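# Push the grey crate into the tunnel washer

## Task

Get the grey crate fed into the tunnel washer, then release it so that neither gripper is still holding it.

## Robot and tools

Robot: two arms, left_arm and right_arm, each with six revolute joints and a parallel gripper. Things may occasionally tug at a held part or nudge loose objects. Rigid objects must stay inside the work area; knocking one out fails the job (cloth, paper and film are exempt). Never let the arms collide or press on each other hard, since that can end the scene.

Frame: every reported gripper position shares one scene frame. Its origin sits on the table surface midway between the arms, +z is up, +x reaches out over the table, and left_arm lies toward +y. The arm names do not correspond to image sides. Reported hand positions are in metres with orientation as a wxyz quaternion, and they can drift from the truth, especially at long reach. A gripper's fingers point along its own +z and close along its y axis; the reported point lies between the finger pads, roughly 1 cm short of the tips.

Tool execute_actions, argument actions: a list holding at most one item, or empty.
- Empty list, {"actions": []}: no command, just returns current state.
- Motion: {"actions": [{"rows": [[...]], "steps": N}]}, N from 1 to 15 (default 15), each step 1/30 s. Each row drives one step; if rows run out, the final row is reused. Every row is a single flat list of 14 numbers covering both arms, even if only one moves: left_arm waist, shoulder, elbow, wrist pitch, wrist yaw, wrist roll, opening, then the same seven for right_arm. Joint values are absolute target angles in radians, in the same units Joint positions shows (not offsets). Opening is absolute on a scale from -1 (closed) to +1 (fully open).
- Wait: {"actions": [{"steps": N}]} with N up to 300; no new command, returns after N steps counted from the previous result, with thinking time included.
- Optional pictures: true/false toggles camera images in the result (included by default).
A refused call sends nothing to the robot.

Joint ranges per arm (radians): waist -2.618 to 3.054, shoulder 0.000 to 3.142, elbow 0.000 to 3.142, wrist pitch -1.571 to 1.571, wrist yaw -1.571 to 1.571, wrist roll -2.094 to 2.094. A target more than 0.036 beyond an end and also further out than the joint's last reading gets the call refused. True ends may differ from these by up to 0.036 either way; a target beyond the true end is clipped there, and the result may say "joint sent to its limit" (possibly referring to an earlier action still running). Absence of that line does not prove more travel exists.

Motion limits: each step, a joint's commanded target stays within a fixed lead of its measured angle: waist 0.202, shoulder 0.258, elbow 0.238, wrist pitch 0.573, wrist yaw and roll 0.522 rad. If targets would move a gripper more than 70 mm from where it is measured, all that arm's targets are scaled back. Big moves therefore take several calls. Between calls the arms keep heading for the last row sent, until everything nearly stops or a step is HELD; after that only a new action makes them go on or push harder. Fingers still moving keep moving. The simulation runs on while the operator is thinking and writing.

Result lines: the state line gives `left_arm: …` | `right_arm: …` poses. Joint positions and Joint velocities list, per arm, the six joints (rad, rad/s) then the finger-pad gap (m, m/s; 0.094 m is fully open). grip_measured is the measured opening on the commanded -1..+1 scale; each gripper may read off by about 1 mm, constant during a scene. Away from the extremes, fingers go where grip_measured would equal your command, so to hold something command about 0.03 below its grip_measured (less for a gentler hold). Pad force tops out near 50 to 62 N, lower on some grippers and for parts thinner than about 2 mm. "joint command not followed" means the clearance check altered or blocked joint targets on some steps; the rest of the row still ran. HELD marks steps where your row, wholly or partly, was not sent.

Motor heat: holding loads warms motors, even during thinking. MOTOR HOT appears from 75 °C. At 90 °C that arm halts for 10 s (that threshold is disabled on that arm for 5 minutes afterward). At 100 °C the arm's motors and gripper go limp and it drops until cooled. Both appear as OVER-TEMPERATURE FAULT. Avoid any stop.

Tool zoom_image: camera (one of cam_head_left, cam_head_right, cam_high, cam_low, cam_left_wrist, cam_right_wrist) and region [x0, y0, x1, y1] in pixels of that camera's latest image, origin top-left, at most 504 by 504. Returns a closer, possibly sharper view. Image sizes: the four fixed/head cameras 504x504, the wrist cameras 616x616. Calibration data (K, distortion, T_world_to_cam) is supplied; wrist camera poses come from reported joint angles, and all values may be slightly off.

Tool finished_scene: scene (the number of the current scene). Answering without a tool call ends everything.

Avoid drops, slips, slams, hard impacts and very forceful pushes; prefer smooth, economical, quick motion.

Each tool is called by a JSON object that holds its "fn" and its "kwargs", one argument or row to a line.

## Session

{"fn": "execute_actions", "kwargs": {
  "actions": []
}}

Scene clock: 0.00 s of 4200.00 s.
left_arm: end_effector_position=(+0.2635, +0.3411, +0.1852) grip_measured=+1.000 end_effector_quat_wxyz=(+0.240, +0.628, +0.707, +0.220) | right_arm: end_effector_position=(+0.4690, -0.5510, +0.2827) grip_measured=+1.000 end_effector_quat_wxyz=(+0.320, +0.138, +0.648, -0.677)
Joint positions: left_arm=[-0.145  0.77   0.847 -0.988 -0.07   1.376  0.094] | right_arm=[-0.181  2.145  1.488  0.992  1.191 -1.232  0.094]
Joint velocities: left_arm=[-0.012 -0.002  0.012 -0.022 -0.081 -0.007  0.   ] | right_arm=[ 0.002 -0.007 -0.012 -0.037  0.007 -0.022  0.   ]
Motor temperatures (°C, as the motors report them): left_arm=[27 26 24 26 26 25] | right_arm=[26 25 24 24 26 27]

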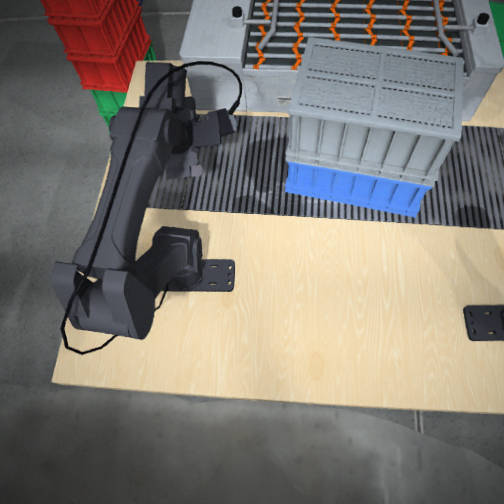

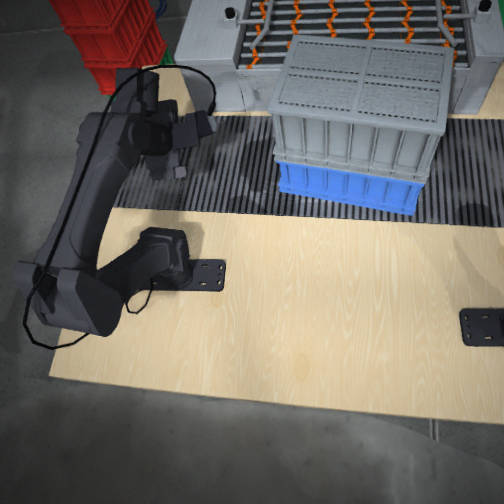

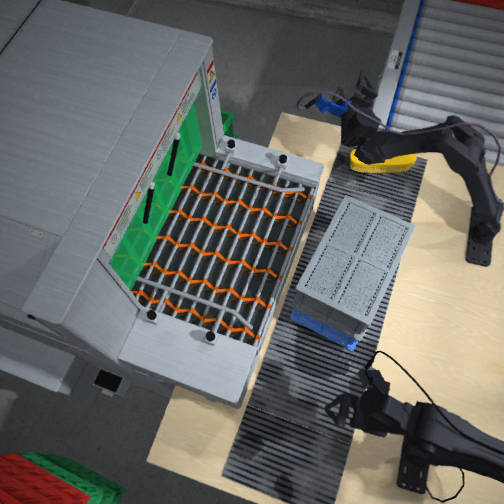

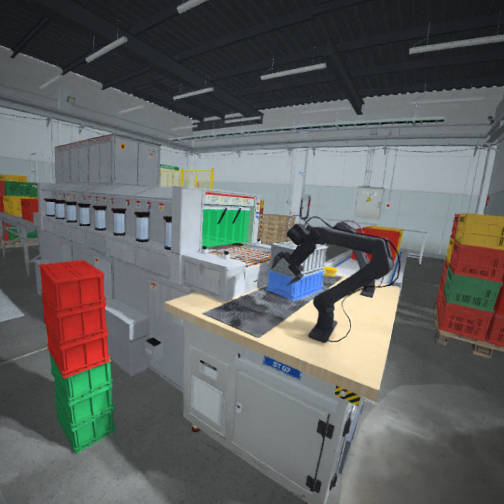

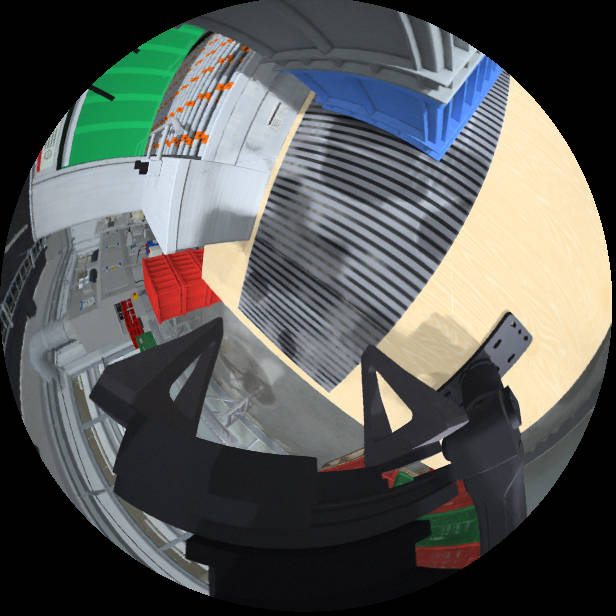

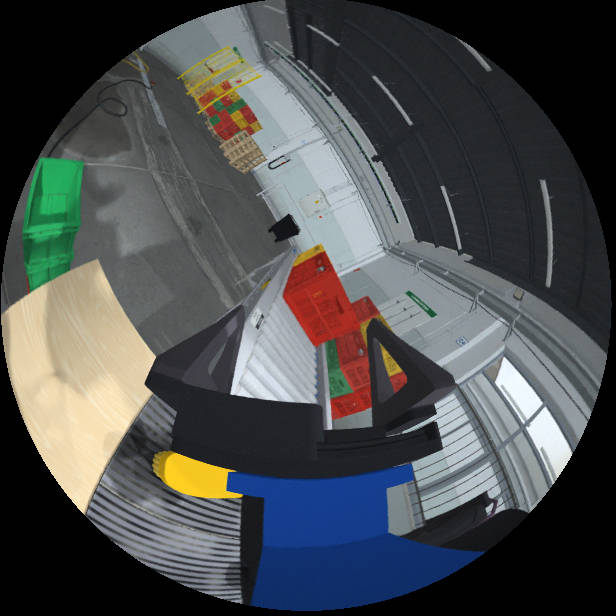

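{"fn": "zoom_image", "kwargs": {
  "camera": "cam_head_left",
  "region": [230, 0, 504, 240]
}}

{"fn": "zoom_image", "kwargs": {
  "camera": "cam_high",
  "region": [90, 40, 440, 420]
}}

{"fn": "zoom_image", "kwargs": {
  "camera": "cam_low",
  "region": [160, 170, 420, 350]
}}

Region (230, 0, 504, 240) of cam_head_left's 504x504 image, scaled by 1.839, with more detail than that image has; it fills the top 441 rows of this view, and the rest is white.

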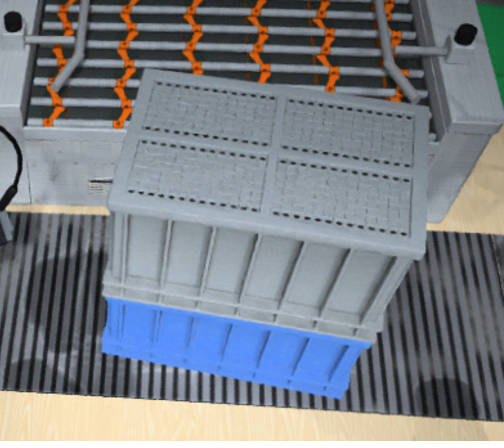

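Region (90, 40, 440, 420) of cam_high's 504x504 image, scaled by 1.326, with more detail than that image has; it fills the left 464 columns of this view, and the rest is white.

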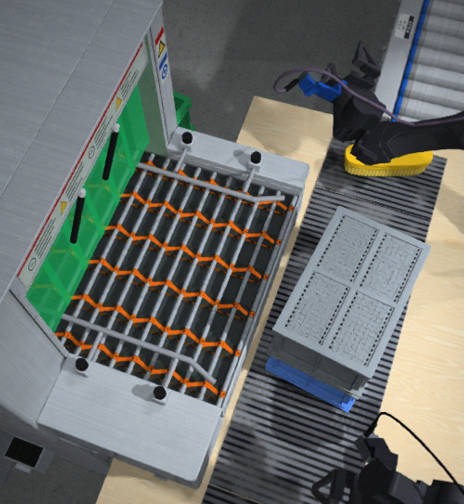

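Region (160, 170, 420, 350) of cam_low's 504x504 image, scaled by 1.938, with more detail than that image has; it fills the top 349 rows of this view, and the rest is white.

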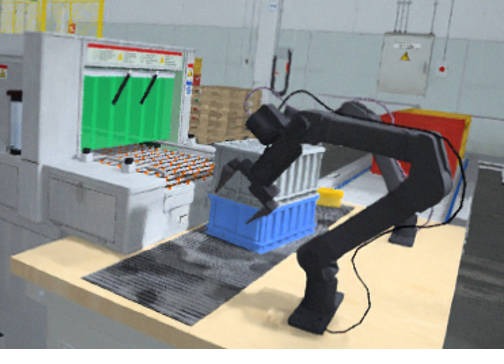

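{"fn": "zoom_image", "kwargs": {
  "camera": "cam_low",
  "region": [195, 185, 275, 275]
}}

{"fn": "zoom_image", "kwargs": {
  "camera": "cam_high",
  "region": [95, 50, 235, 290]
}}

{"fn": "zoom_image", "kwargs": {
  "camera": "cam_left_wrist",
  "region": [20, 0, 520, 260]
}}

Region (195, 185, 275, 275) of cam_low's 504x504 image, scaled by 5.600, with more detail than that image has.

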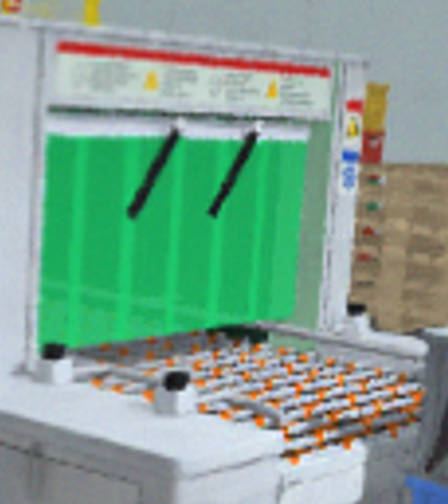

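Region (95, 50, 235, 290) of cam_high's 504x504 image, scaled by 2.100, with more detail than that image has; it fills the left 294 columns of this view, and the rest is white.

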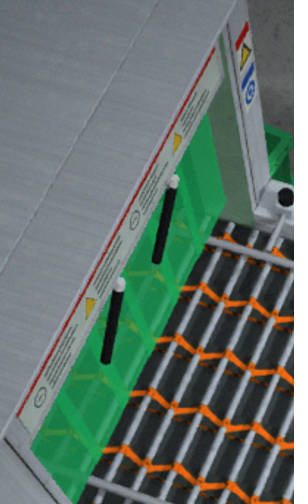

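Region (20, 0, 520, 260) of cam_left_wrist's 616x616 image, scaled by 1.008, with more detail than that image has; it fills the top 262 rows of this view, and the rest is white.

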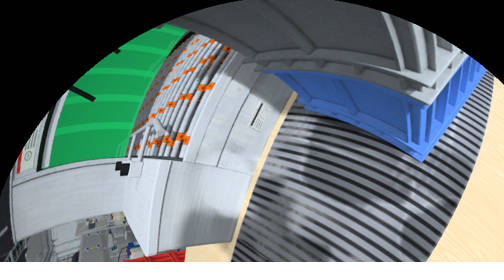

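{"fn": "zoom_image", "kwargs": {
  "camera": "cam_high",
  "region": [270, 180, 430, 360]
}}

{"fn": "zoom_image", "kwargs": {
  "camera": "cam_head_left",
  "region": [270, 20, 480, 230]
}}

{"fn": "zoom_image", "kwargs": {
  "camera": "cam_head_right",
  "region": [255, 20, 465, 230]
}}

{"fn": "zoom_image", "kwargs": {
  "camera": "cam_low",
  "region": [255, 230, 345, 310]
}}

Region (270, 180, 430, 360) of cam_high's 504x504 image, scaled by 2.800, with more detail than that image has.

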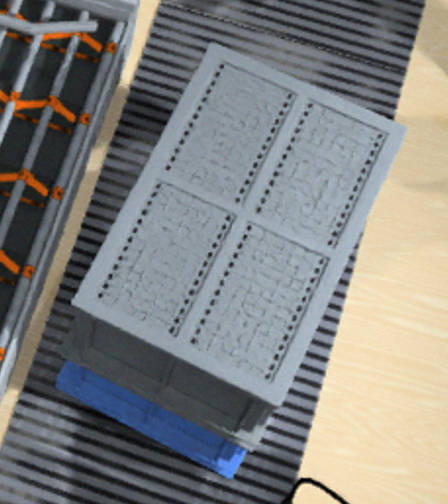

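Region (270, 20, 480, 230) of cam_head_left's 504x504 image, scaled by 2.400, with more detail than that image has.

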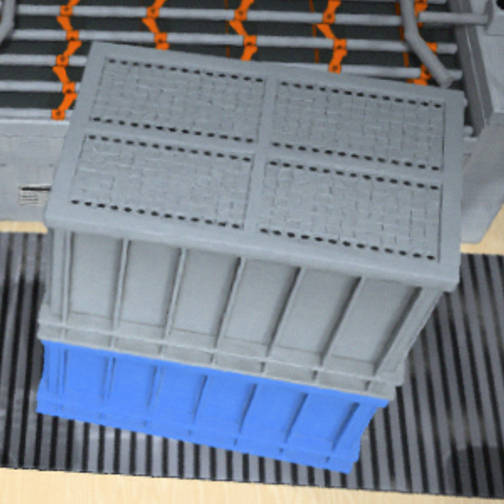

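Region (255, 20, 465, 230) of cam_head_right's 504x504 image, scaled by 2.400, with more detail than that image has.

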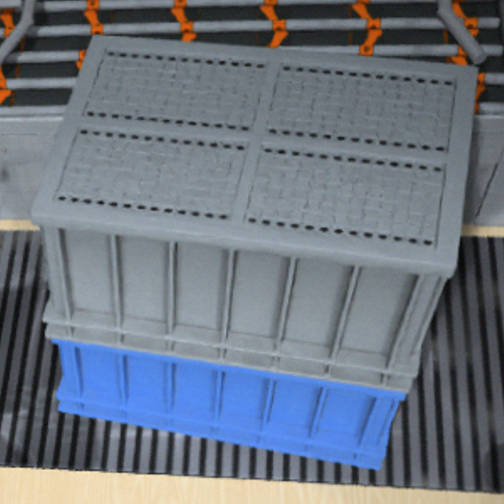

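Region (255, 230, 345, 310) of cam_low's 504x504 image, scaled by 5.600, with more detail than that image has.

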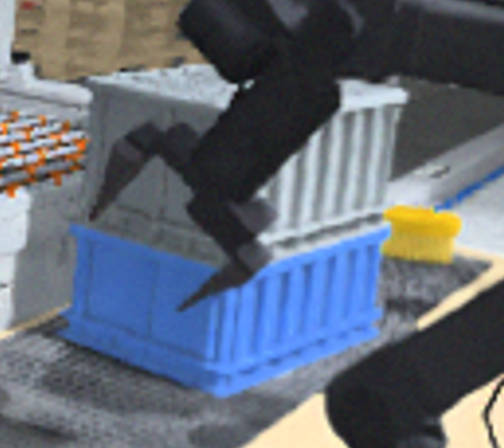

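{"fn": "zoom_image", "kwargs": {
  "camera": "cam_left_wrist",
  "region": [200, 0, 520, 170]
}}

{"fn": "zoom_image", "kwargs": {
  "camera": "cam_high",
  "region": [285, 270, 385, 360]
}}

{"fn": "zoom_image", "kwargs": {
  "camera": "cam_high",
  "region": [290, 60, 504, 280]
}}

Region (200, 0, 520, 170) of cam_left_wrist's 616x616 image, scaled by 1.575, with more detail than that image has; it fills the top 268 rows of this view, and the rest is white.

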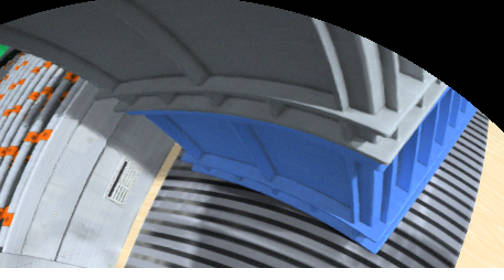

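Region (285, 270, 385, 360) of cam_high's 504x504 image, scaled by 5.040, with more detail than that image has; it fills the top 454 rows of this view, and the rest is white.

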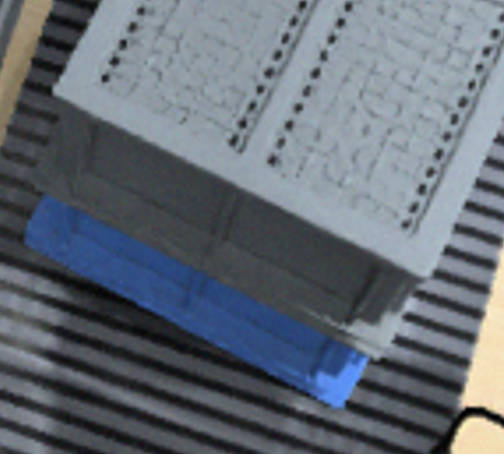

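Region (290, 60, 504, 280) of cam_high's 504x504 image, scaled by 2.291, with more detail than that image has; it fills the left 490 columns of this view, and the rest is white.

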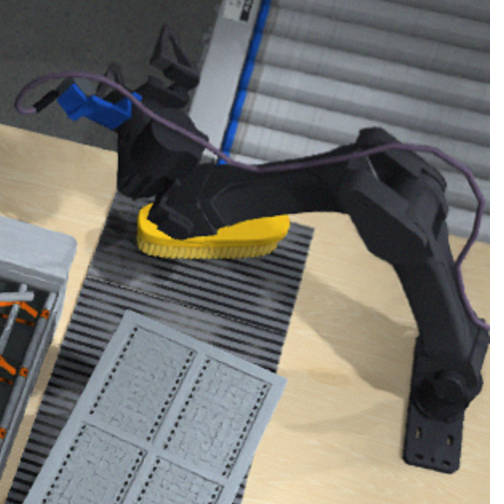

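{"fn": "execute_actions", "kwargs": {
  "actions": []
}}

Scene clock: 60.00 s of 4200.00 s.
left_arm: end_effector_position=(+0.2635, +0.3411, +0.1852) grip_measured=+1.000 end_effector_quat_wxyz=(+0.240, +0.628, +0.707, +0.220) | right_arm: end_effector_position=(+0.4690, -0.5510, +0.2827) grip_measured=+1.000 end_effector_quat_wxyz=(+0.320, +0.138, +0.648, -0.677)
Joint positions: left_arm=[-0.145  0.77   0.847 -0.988 -0.07   1.376  0.094] | right_arm=[-0.181  2.145  1.488  0.992  1.191 -1.232  0.094]
Joint velocities: left_arm=[-0.012 -0.002 -0.017 -0.037 -0.037 -0.125  0.   ] | right_arm=[-0.007 -0.007 -0.007  0.051 -0.022 -0.007  0.   ]
Motor temperatures (°C, as the motors report them): left_arm=[27 26 27 30 26 25] | right_arm=[26 38 28 29 27 27]
Steps of this call (steps 1 to 1800: nothing new was sent). Readings (joint positions):
1: left_arm=[-0.145 0.770 0.847 -0.988 -0.070 1.376] | right_arm=[-0.181 2.145 1.488 0.992 1.191 -1.232]
2: left_arm=[-0.145 0.770 0.847 -0.988 -0.070 1.376] | right_arm=[-0.181 2.145 1.488 0.992 1.191 -1.232]
4: left_arm=[-0.145 0.770 0.847 -0.988 -0.070 1.376] | right_arm=[-0.181 2.145 1.488 0.992 1.191 -1.232]
8: left_arm=[-0.145 0.770 0.847 -0.988 -0.070 1.376] | right_arm=[-0.181 2.145 1.488 0.992 1.191 -1.232]
1800: the state above

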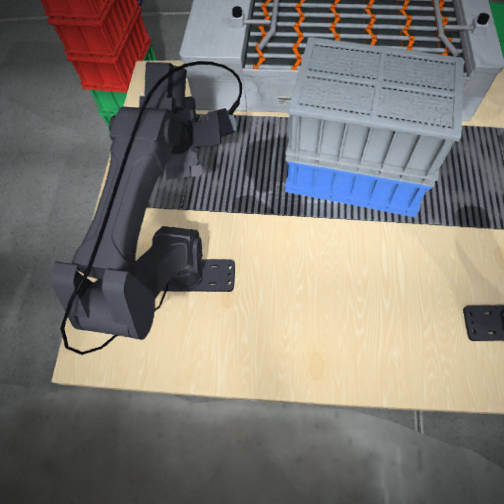

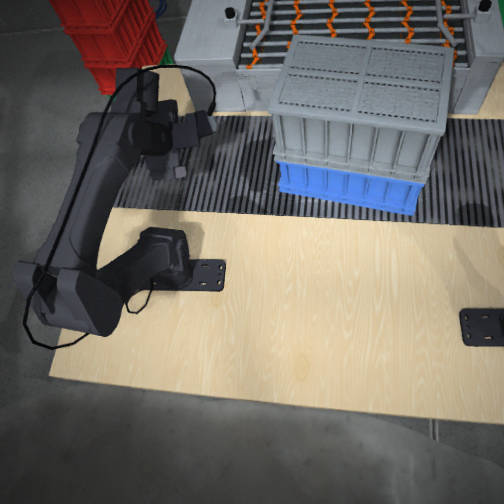

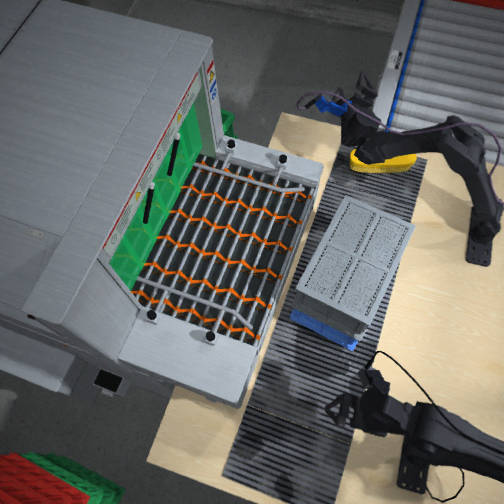

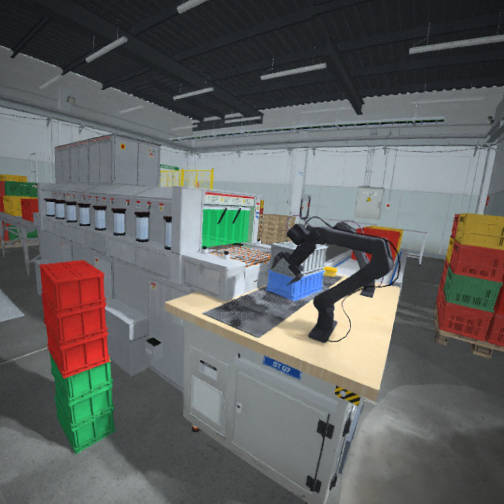

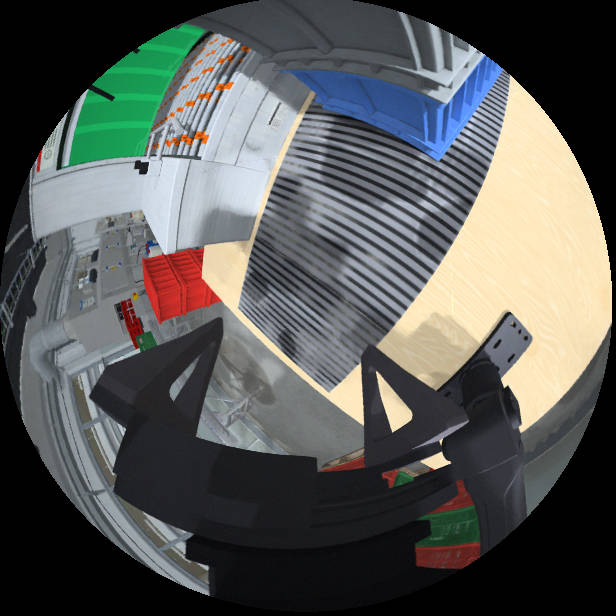

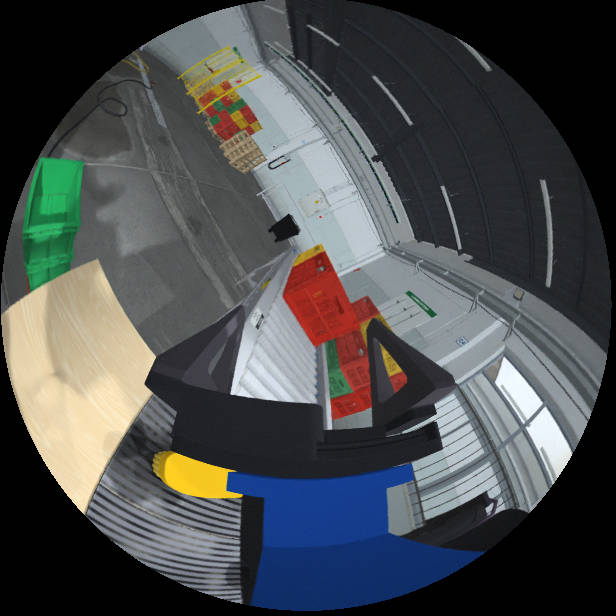

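{"fn": "zoom_image", "kwargs": {
  "camera": "cam_head_left",
  "region": [280, 90, 360, 200]
}}

{"fn": "zoom_image", "kwargs": {
  "camera": "cam_head_right",
  "region": [380, 90, 460, 220]
}}

Region (280, 90, 360, 200) of cam_head_left's 504x504 image, scaled by 4.582, with more detail than that image has; it fills the left 367 columns of this view, and the rest is white.

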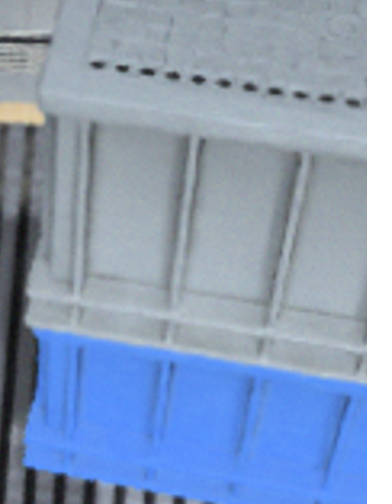

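Region (380, 90, 460, 220) of cam_head_right's 504x504 image, scaled by 3.877, with more detail than that image has; it fills the left 310 columns of this view, and the rest is white.

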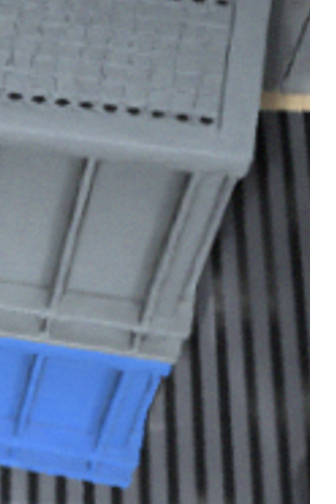

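{"fn": "execute_actions", "kwargs": {
  "actions": [
    {"rows": [[0.1, 1.631, 0.885, 0.545, 1.5, 0.2, 1, -0.25, 1.478, 0.735, 0.542, -1.40, -0.197, 1]], "steps": 15}
  ],
  "pictures": false
}}

{"fn": "execute_actions", "kwargs": {
  "actions": [
    {"steps": 45}
  ]
}}

Scene clock: 120.50 s of 4200.00 s.
left_arm: end_effector_position=(+0.4449, +0.2425, +0.1723) grip_measured=+1.000 end_effector_quat_wxyz=(+0.516, +0.341, +0.697, -0.362) | right_arm: end_effector_position=(+0.4278, -0.3634, +0.2248) grip_measured=+1.000 end_effector_quat_wxyz=(+0.650, -0.117, +0.750, -0.045)
Joint positions: left_arm=[0.094 1.685 0.874 0.279 1.153 0.336 0.094] | right_arm=[-0.259  1.475  0.745  0.572 -0.289 -0.268  0.094]
Joint velocities: left_arm=[-0.012  0.12  -0.061  1.311  2.161 -0.93   0.   ] | right_arm=[-0.002  0.051 -0.066 -0.168 -2.864  0.403  0.   ]
Motor temperatures (°C, as the motors report them): left_arm=[27 26 28 31 26 25] | right_arm=[26 41 29 30 27 27]
Steps of this call (steps 1 to 1800: nothing new was sent; steps 1801 to 1815: all 15 steps of this action). Readings (joint positions):
1801: left_arm=[-0.119 0.786 0.847 -0.960 -0.015 1.327] | right_arm=[-0.189 2.105 1.440 0.923 1.099 -1.147]
1802: left_arm=[-0.074 0.824 0.850 -0.898 0.053 1.265] | right_arm=[-0.198 2.033 1.348 0.835 0.991 -1.050]
1804: left_arm=[0.006 0.936 0.856 -0.748 0.184 1.134] | right_arm=[-0.226 1.871 1.161 0.717 0.787 -0.856]
1808: left_arm=[0.081 1.227 0.865 -0.377 0.508 0.805] | right_arm=[-0.261 1.533 0.829 0.625 0.403 -0.499]
1815: the state above

Scene clock: 122.00 s of 4200.00 s.
left_arm: end_effector_position=(+0.4013, +0.2216, +0.2347) grip_measured=+1.000 end_effector_quat_wxyz=(+0.541, +0.440, +0.562, -0.445) | right_arm: end_effector_position=(+0.3189, -0.2122, +0.2437) grip_measured=+1.000 end_effector_quat_wxyz=(+0.583, -0.411, +0.589, +0.380)
Joint positions: left_arm=[0.094 1.643 0.873 0.536 1.49  0.209 0.094] | right_arm=[-0.255  1.477  0.743  0.557 -1.388 -0.206  0.094]
Joint velocities: left_arm=[ 0.002 -0.002 -0.017  0.051 -0.051  0.051  0.   ] | right_arm=[-0.017 -0.007 -0.017 -0.051  0.022 -0.007  0.   ]
Motor temperatures (°C, as the motors report them): left_arm=[27 26 28 31 26 25] | right_arm=[26 40 29 30 27 27]
Steps of this call (steps 1 to 45: the robot went on to your last target). Readings (joint positions):
1: left_arm=[0.094 1.685 0.873 0.321 1.219 0.310] | right_arm=[-0.259 1.476 0.744 0.566 -0.388 -0.256]
2: left_arm=[0.094 1.678 0.873 0.363 1.272 0.289] | right_arm=[-0.259 1.477 0.743 0.561 -0.487 -0.246]
4: left_arm=[0.094 1.659 0.873 0.430 1.351 0.260] | right_arm=[-0.258 1.477 0.743 0.558 -0.686 -0.232]
8: left_arm=[0.094 1.643 0.873 0.502 1.437 0.230] | right_arm=[-0.257 1.477 0.743 0.557 -1.066 -0.217]
45: the state above
All arms were judged still, so your last target was given up. Only a new action makes them travel on or press farther. Fingers that are still opening or closing keep moving.
camera_calibration (this result's frames):
cam_left_wrist: T_world_to_cam=[[-0.947618, -0.193398, 0.254198, 0.359304], [-0.318807, 0.523992, -0.789807, 0.226388], [0.0195494, -0.829475, -0.558201, 0.417608], [0, 0, 0, 1]] pos_world=[0.404493, 0.297258, 0.320578]
cam_right_wrist: T_world_to_cam=[[0.919726, -0.357324, 0.162555, -0.407266], [-0.13834, -0.682544, -0.717632, 0.0906876], [0.367378, 0.637537, -0.677186, 0.308583], [0, 0, 0, 1]] pos_world=[0.273753, -0.28036, 0.340251]

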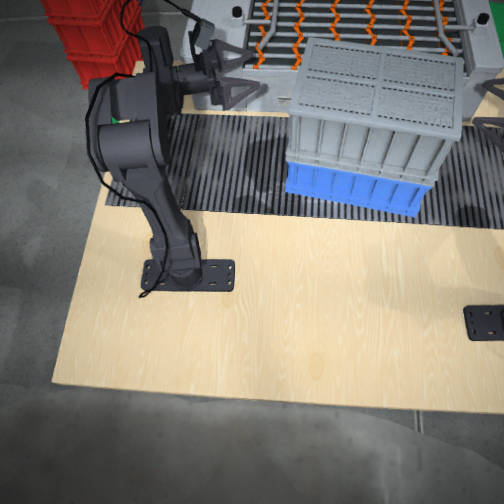

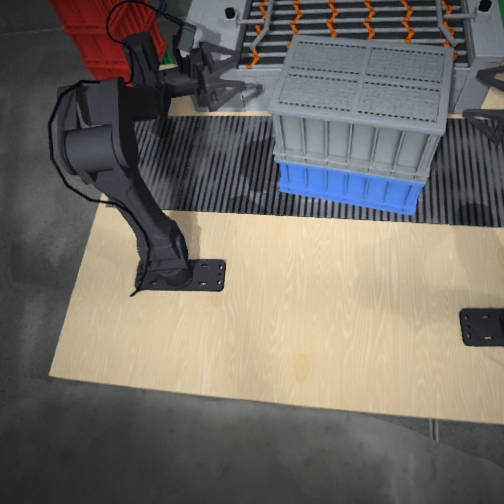

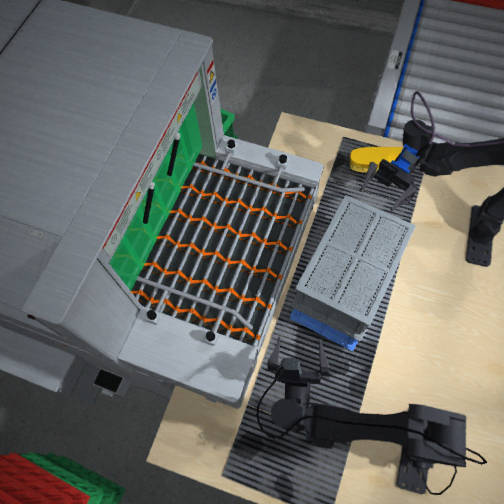

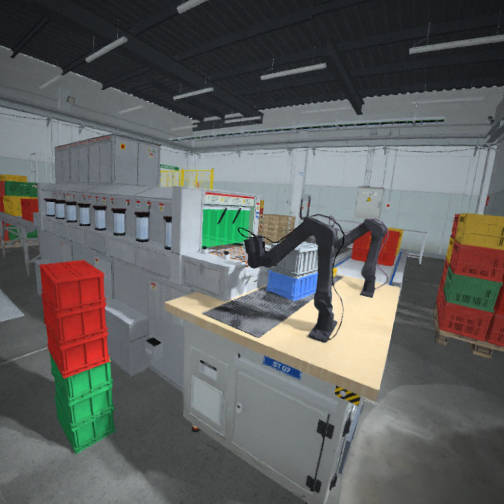

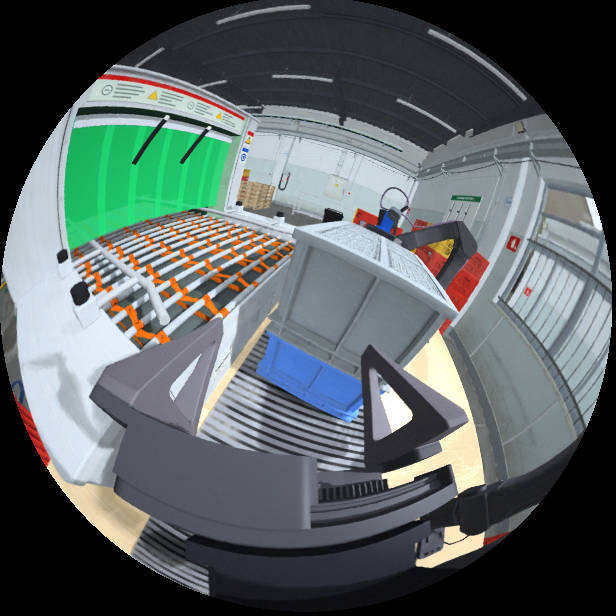

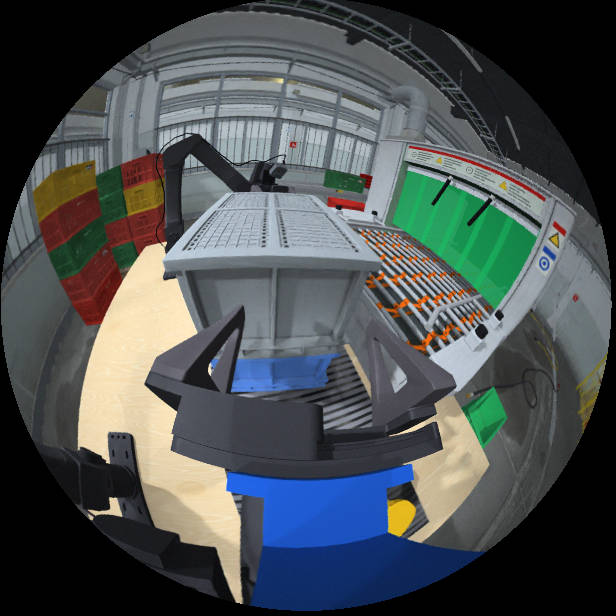

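{"fn": "zoom_image", "kwargs": {
  "camera": "cam_left_wrist",
  "region": [200, 200, 480, 440]
}}

{"fn": "zoom_image", "kwargs": {
  "camera": "cam_right_wrist",
  "region": [140, 180, 420, 420]
}}

Region (200, 200, 480, 440) of cam_left_wrist's 616x616 image, scaled by 1.800, with more detail than that image has; it fills the top 432 rows of this view, and the rest is white.

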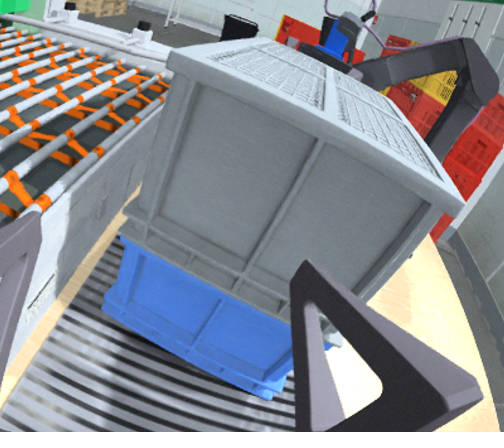

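Region (140, 180, 420, 420) of cam_right_wrist's 616x616 image, scaled by 1.800, with more detail than that image has; it fills the top 432 rows of this view, and the rest is white.

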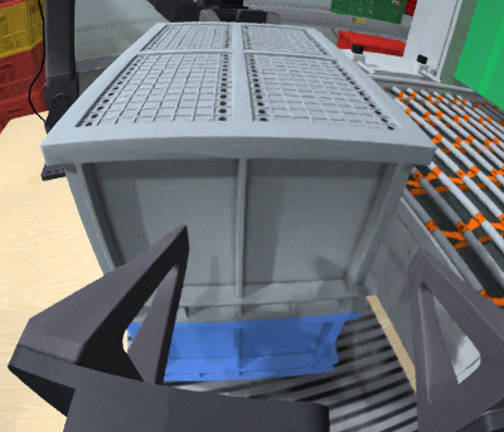

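{"fn": "zoom_image", "kwargs": {
  "camera": "cam_right_wrist",
  "region": [150, 235, 290, 375]
}}

{"fn": "zoom_image", "kwargs": {
  "camera": "cam_right_wrist",
  "region": [260, 235, 400, 375]
}}

{"fn": "zoom_image", "kwargs": {
  "camera": "cam_left_wrist",
  "region": [255, 215, 395, 355]
}}

{"fn": "zoom_image", "kwargs": {
  "camera": "cam_left_wrist",
  "region": [330, 250, 470, 390]
}}

Region (150, 235, 290, 375) of cam_right_wrist's 616x616 image, scaled by 3.600, with more detail than that image has.

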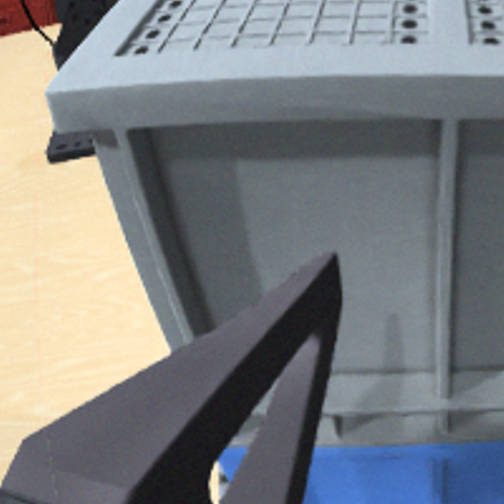

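Region (260, 235, 400, 375) of cam_right_wrist's 616x616 image, scaled by 3.600, with more detail than that image has.

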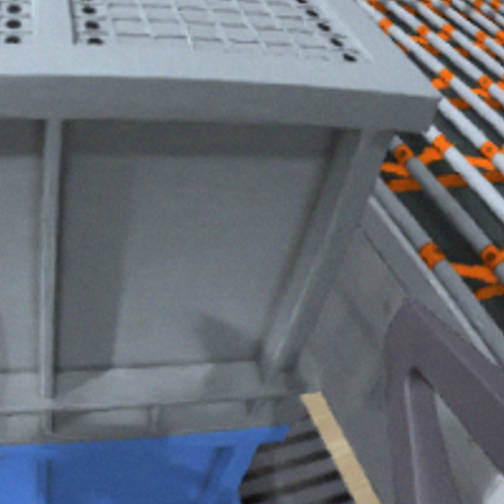

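Region (255, 215, 395, 355) of cam_left_wrist's 616x616 image, scaled by 3.600, with more detail than that image has.

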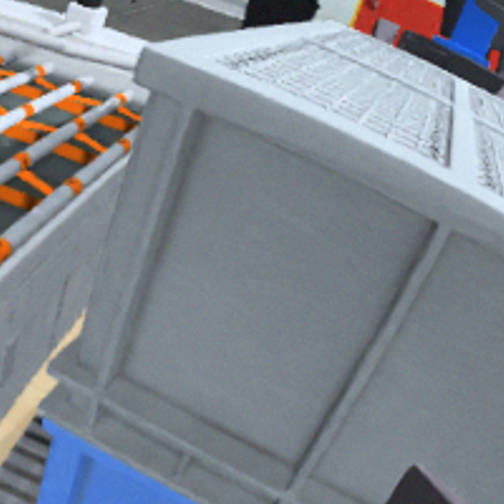

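Region (330, 250, 470, 390) of cam_left_wrist's 616x616 image, scaled by 3.600, with more detail than that image has.

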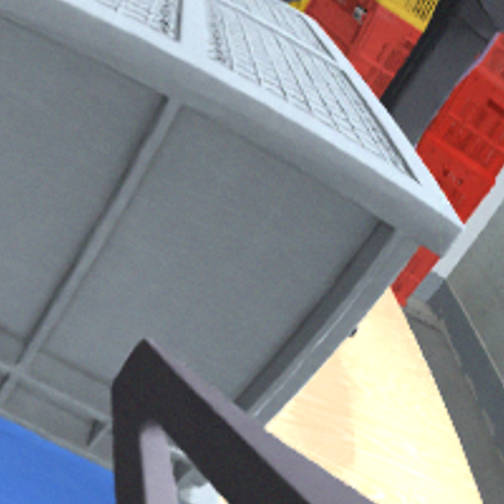

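{"fn": "zoom_image", "kwargs": {
  "camera": "cam_right_wrist",
  "region": [340, 130, 580, 400]
}}

{"fn": "zoom_image", "kwargs": {
  "camera": "cam_left_wrist",
  "region": [30, 60, 310, 360]
}}

Region (340, 130, 580, 400) of cam_right_wrist's 616x616 image, scaled by 1.867, with more detail than that image has.

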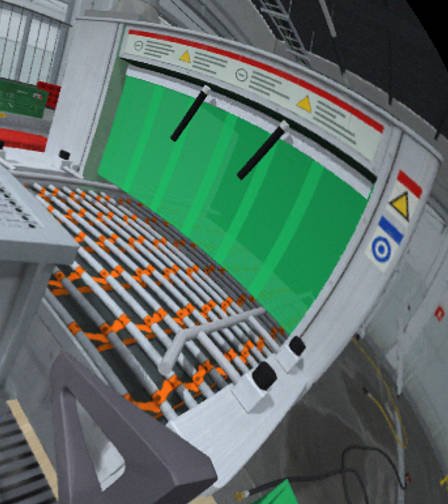

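Region (30, 60, 310, 360) of cam_left_wrist's 616x616 image, scaled by 1.680, with more detail than that image has; it fills the left 470 columns of this view, and the rest is white.

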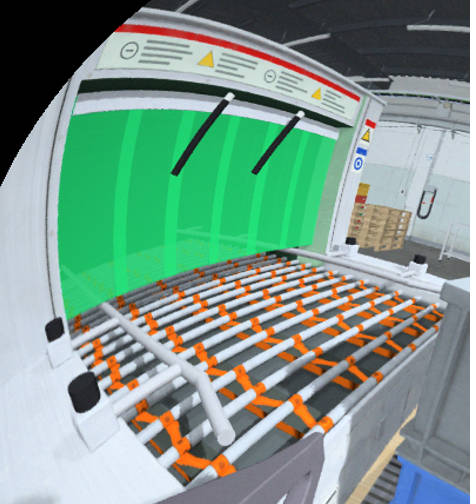

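{"fn": "execute_actions", "kwargs": {
  "actions": [
    {"rows": [[0.085,1.639,0.872,0.535,1.494,0.211,0.9,-0.252,1.478,0.744,0.555,-1.393,-0.205,0.9],[0.071,1.634,0.869,0.534,1.499,0.213,0.8,-0.248,1.479,0.746,0.552,-1.402,-0.204,0.8],[0.052,1.626,0.866,0.532,1.507,0.216,0.65,-0.243,1.481,0.748,0.547,-1.414,-0.202,0.65],[0.03,1.616,0.863,0.53,1.516,0.22,0.5,-0.236,1.483,0.751,0.542,-1.428,-0.2,0.5],[0.007,1.607,0.859,0.528,1.525,0.225,0.3,-0.229,1.485,0.754,0.537,-1.441,-0.198,0.3],[-0.016,1.598,0.855,0.526,1.534,0.229,0.15,-0.222,1.486,0.757,0.532,-1.455,-0.196,0.15],[-0.038,1.588,0.852,0.524,1.543,0.233,0,-0.215,1.488,0.76,0.527,-1.469,-0.194,0],[-0.057,1.58,0.849,0.522,1.551,0.236,-0.15,-0.21,1.49,0.762,0.522,-1.481,-0.192,-0.15],[-0.071,1.575,0.846,0.521,1.556,0.238,-0.28,-0.206,1.491,0.764,0.519,-1.49,-0.191,-0.28],[-0.08,1.571,0.845,0.52,1.56,0.24,-0.36,-0.203,1.492,0.765,0.517,-1.495,-0.19,-0.36]], "steps": 15}
  ],
  "pictures": false
}}

{"fn": "execute_actions", "kwargs": {
  "actions": [
    {"steps": 25}
  ]
}}

Scene clock: 182.50 s of 4200.00 s.
left_arm: end_effector_position=(+0.3551, +0.1608, +0.2497) grip_measured=-0.357 end_effector_quat_wxyz=(+0.504, +0.513, +0.490, -0.494) | right_arm: end_effector_position=(+0.2993, -0.1920, +0.2448) grip_measured=-0.358 end_effector_quat_wxyz=(+0.555, -0.438, +0.563, +0.427)
Joint positions: left_arm=[-0.082  1.588  0.859  0.536  1.545  0.226  0.03 ] | right_arm=[-0.21   1.477  0.743  0.539 -1.472 -0.2    0.03 ]
Joint velocities: left_arm=[ 0.007 -0.022  0.017 -0.007  0.095 -0.007 -0.   ] | right_arm=[-0.027 -0.012 -0.007 -0.007 -0.095 -0.022 -0.002]
Motor temperatures (°C, as the motors report them): left_arm=[27 30 28 33 26 25] | right_arm=[26 32 28 31 27 27]
Steps of this call (steps 1 to 1800: nothing new was sent; steps 1801 to 1815: all 15 steps of this action). Readings (joint positions):
1801: left_arm=[0.094 1.643 0.873 0.536 1.490 0.209] | right_arm=[-0.255 1.477 0.743 0.557 -1.388 -0.206]
1802: left_arm=[0.092 1.643 0.873 0.536 1.490 0.209] | right_arm=[-0.255 1.477 0.743 0.557 -1.388 -0.206]
1804: left_arm=[0.076 1.643 0.873 0.536 1.491 0.209] | right_arm=[-0.255 1.477 0.743 0.557 -1.395 -0.206]
1808: left_arm=[-0.011 1.626 0.868 0.536 1.509 0.214] | right_arm=[-0.231 1.477 0.743 0.552 -1.427 -0.204]
1815: the state above

Scene clock: 183.33 s of 4200.00 s.
left_arm: end_effector_position=(+0.3542, +0.1608, +0.2498) grip_measured=-0.357 end_effector_quat_wxyz=(+0.503, +0.514, +0.488, -0.495) | right_arm: end_effector_position=(+0.2973, -0.1915, +0.2449) grip_measured=-0.359 end_effector_quat_wxyz=(+0.552, -0.440, +0.561, +0.432)
Joint positions: left_arm=[-0.082  1.588  0.859  0.536  1.55   0.229  0.03 ] | right_arm=[-0.21   1.477  0.743  0.536 -1.483 -0.198  0.03 ]
Joint velocities: left_arm=[ 0.007  0.007 -0.002  0.022  0.007 -0.037  0.   ] | right_arm=[ 0.012  0.007 -0.017 -0.066  0.007 -0.066 -0.   ]
Motor temperatures (°C, as the motors report them): left_arm=[27 30 28 33 26 25] | right_arm=[26 32 28 31 27 27]
Steps of this call (steps 1 to 25: the robot went on to your last target). Readings (joint positions):
1: left_arm=[-0.082 1.588 0.859 0.536 1.546 0.227] | right_arm=[-0.210 1.477 0.743 0.538 -1.474 -0.200]
2: left_arm=[-0.082 1.588 0.859 0.536 1.547 0.227] | right_arm=[-0.210 1.477 0.743 0.538 -1.476 -0.199]
4: left_arm=[-0.082 1.588 0.859 0.536 1.548 0.228] | right_arm=[-0.210 1.477 0.743 0.537 -1.479 -0.199]
8: left_arm=[-0.082 1.588 0.859 0.536 1.549 0.229] | right_arm=[-0.210 1.477 0.743 0.537 -1.481 -0.198]
25: the state above
camera_calibration (this result's frames):
cam_left_wrist: T_world_to_cam=[[-0.980088, 0.0365144, 0.195175, 0.288251], [-0.1398, 0.571133, -0.808865, 0.189014], [-0.141006, -0.820045, -0.554656, 0.430973], [0, 0, 0, 1]] pos_world=[0.369706, 0.234939, 0.335669]
cam_right_wrist: T_world_to_cam=[[0.964172, -0.229714, 0.132676, -0.36165], [-0.0612623, -0.679438, -0.731171, 0.0836519], [0.258106, 0.696847, -0.669168, 0.346026], [0, 0, 0, 1]] pos_world=[0.264506, -0.267367, 0.340696]

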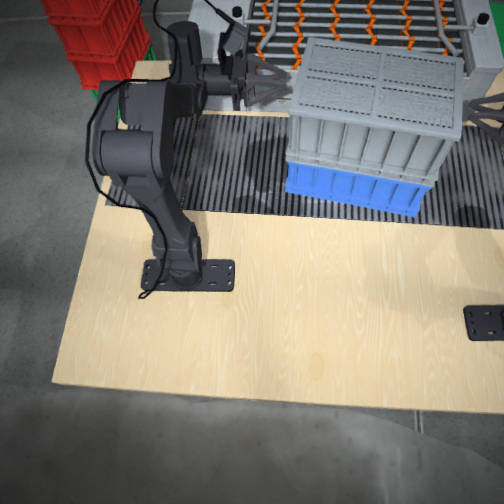

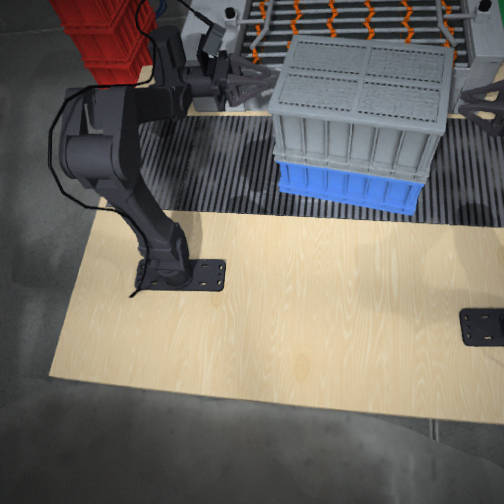

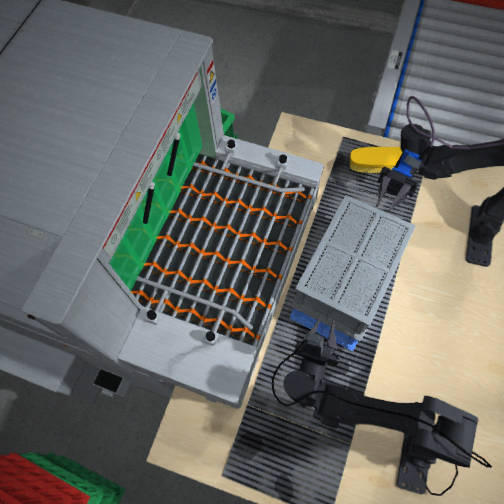

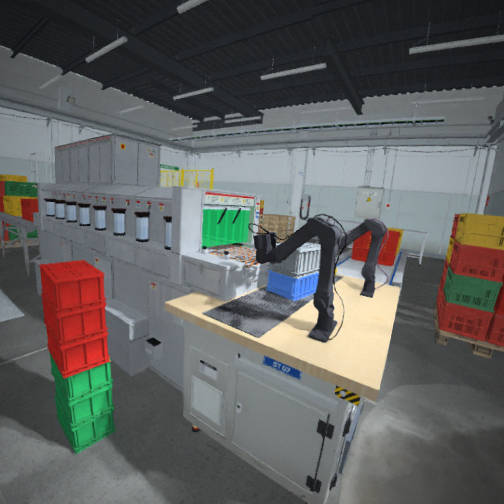

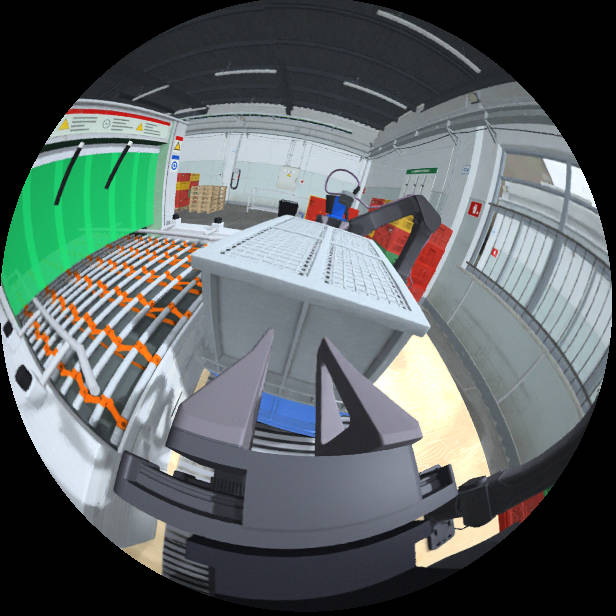

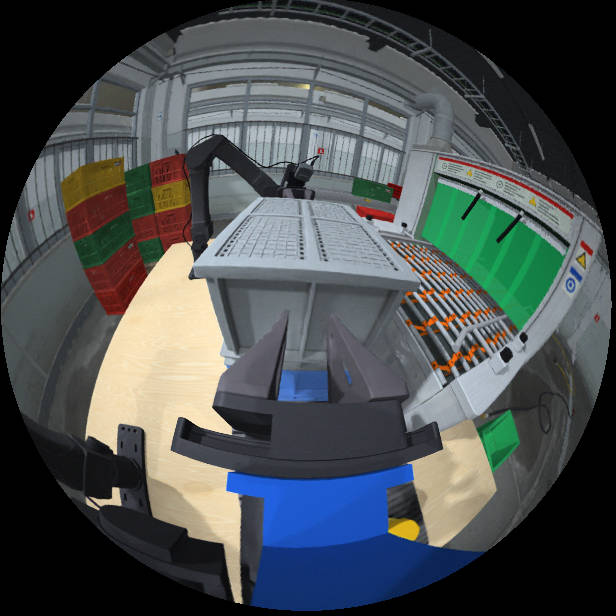

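{"fn": "zoom_image", "kwargs": {
  "camera": "cam_left_wrist",
  "region": [190, 230, 440, 450]
}}

{"fn": "zoom_image", "kwargs": {
  "camera": "cam_right_wrist",
  "region": [180, 230, 430, 420]
}}

Region (190, 230, 440, 450) of cam_left_wrist's 616x616 image, scaled by 2.016, with more detail than that image has; it fills the top 444 rows of this view, and the rest is white.

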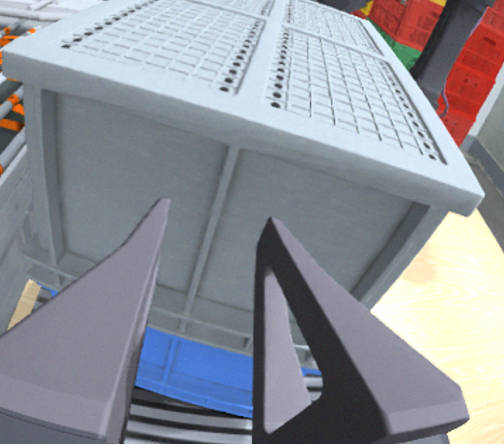

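Region (180, 230, 430, 420) of cam_right_wrist's 616x616 image, scaled by 2.016, with more detail than that image has; it fills the top 383 rows of this view, and the rest is white.

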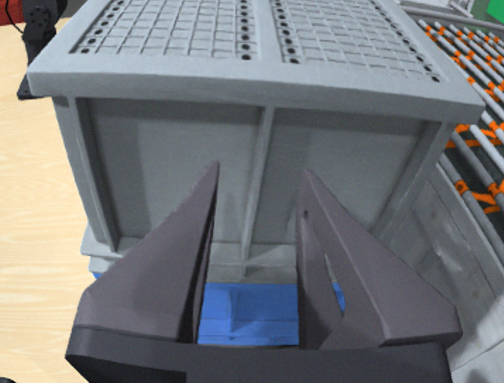

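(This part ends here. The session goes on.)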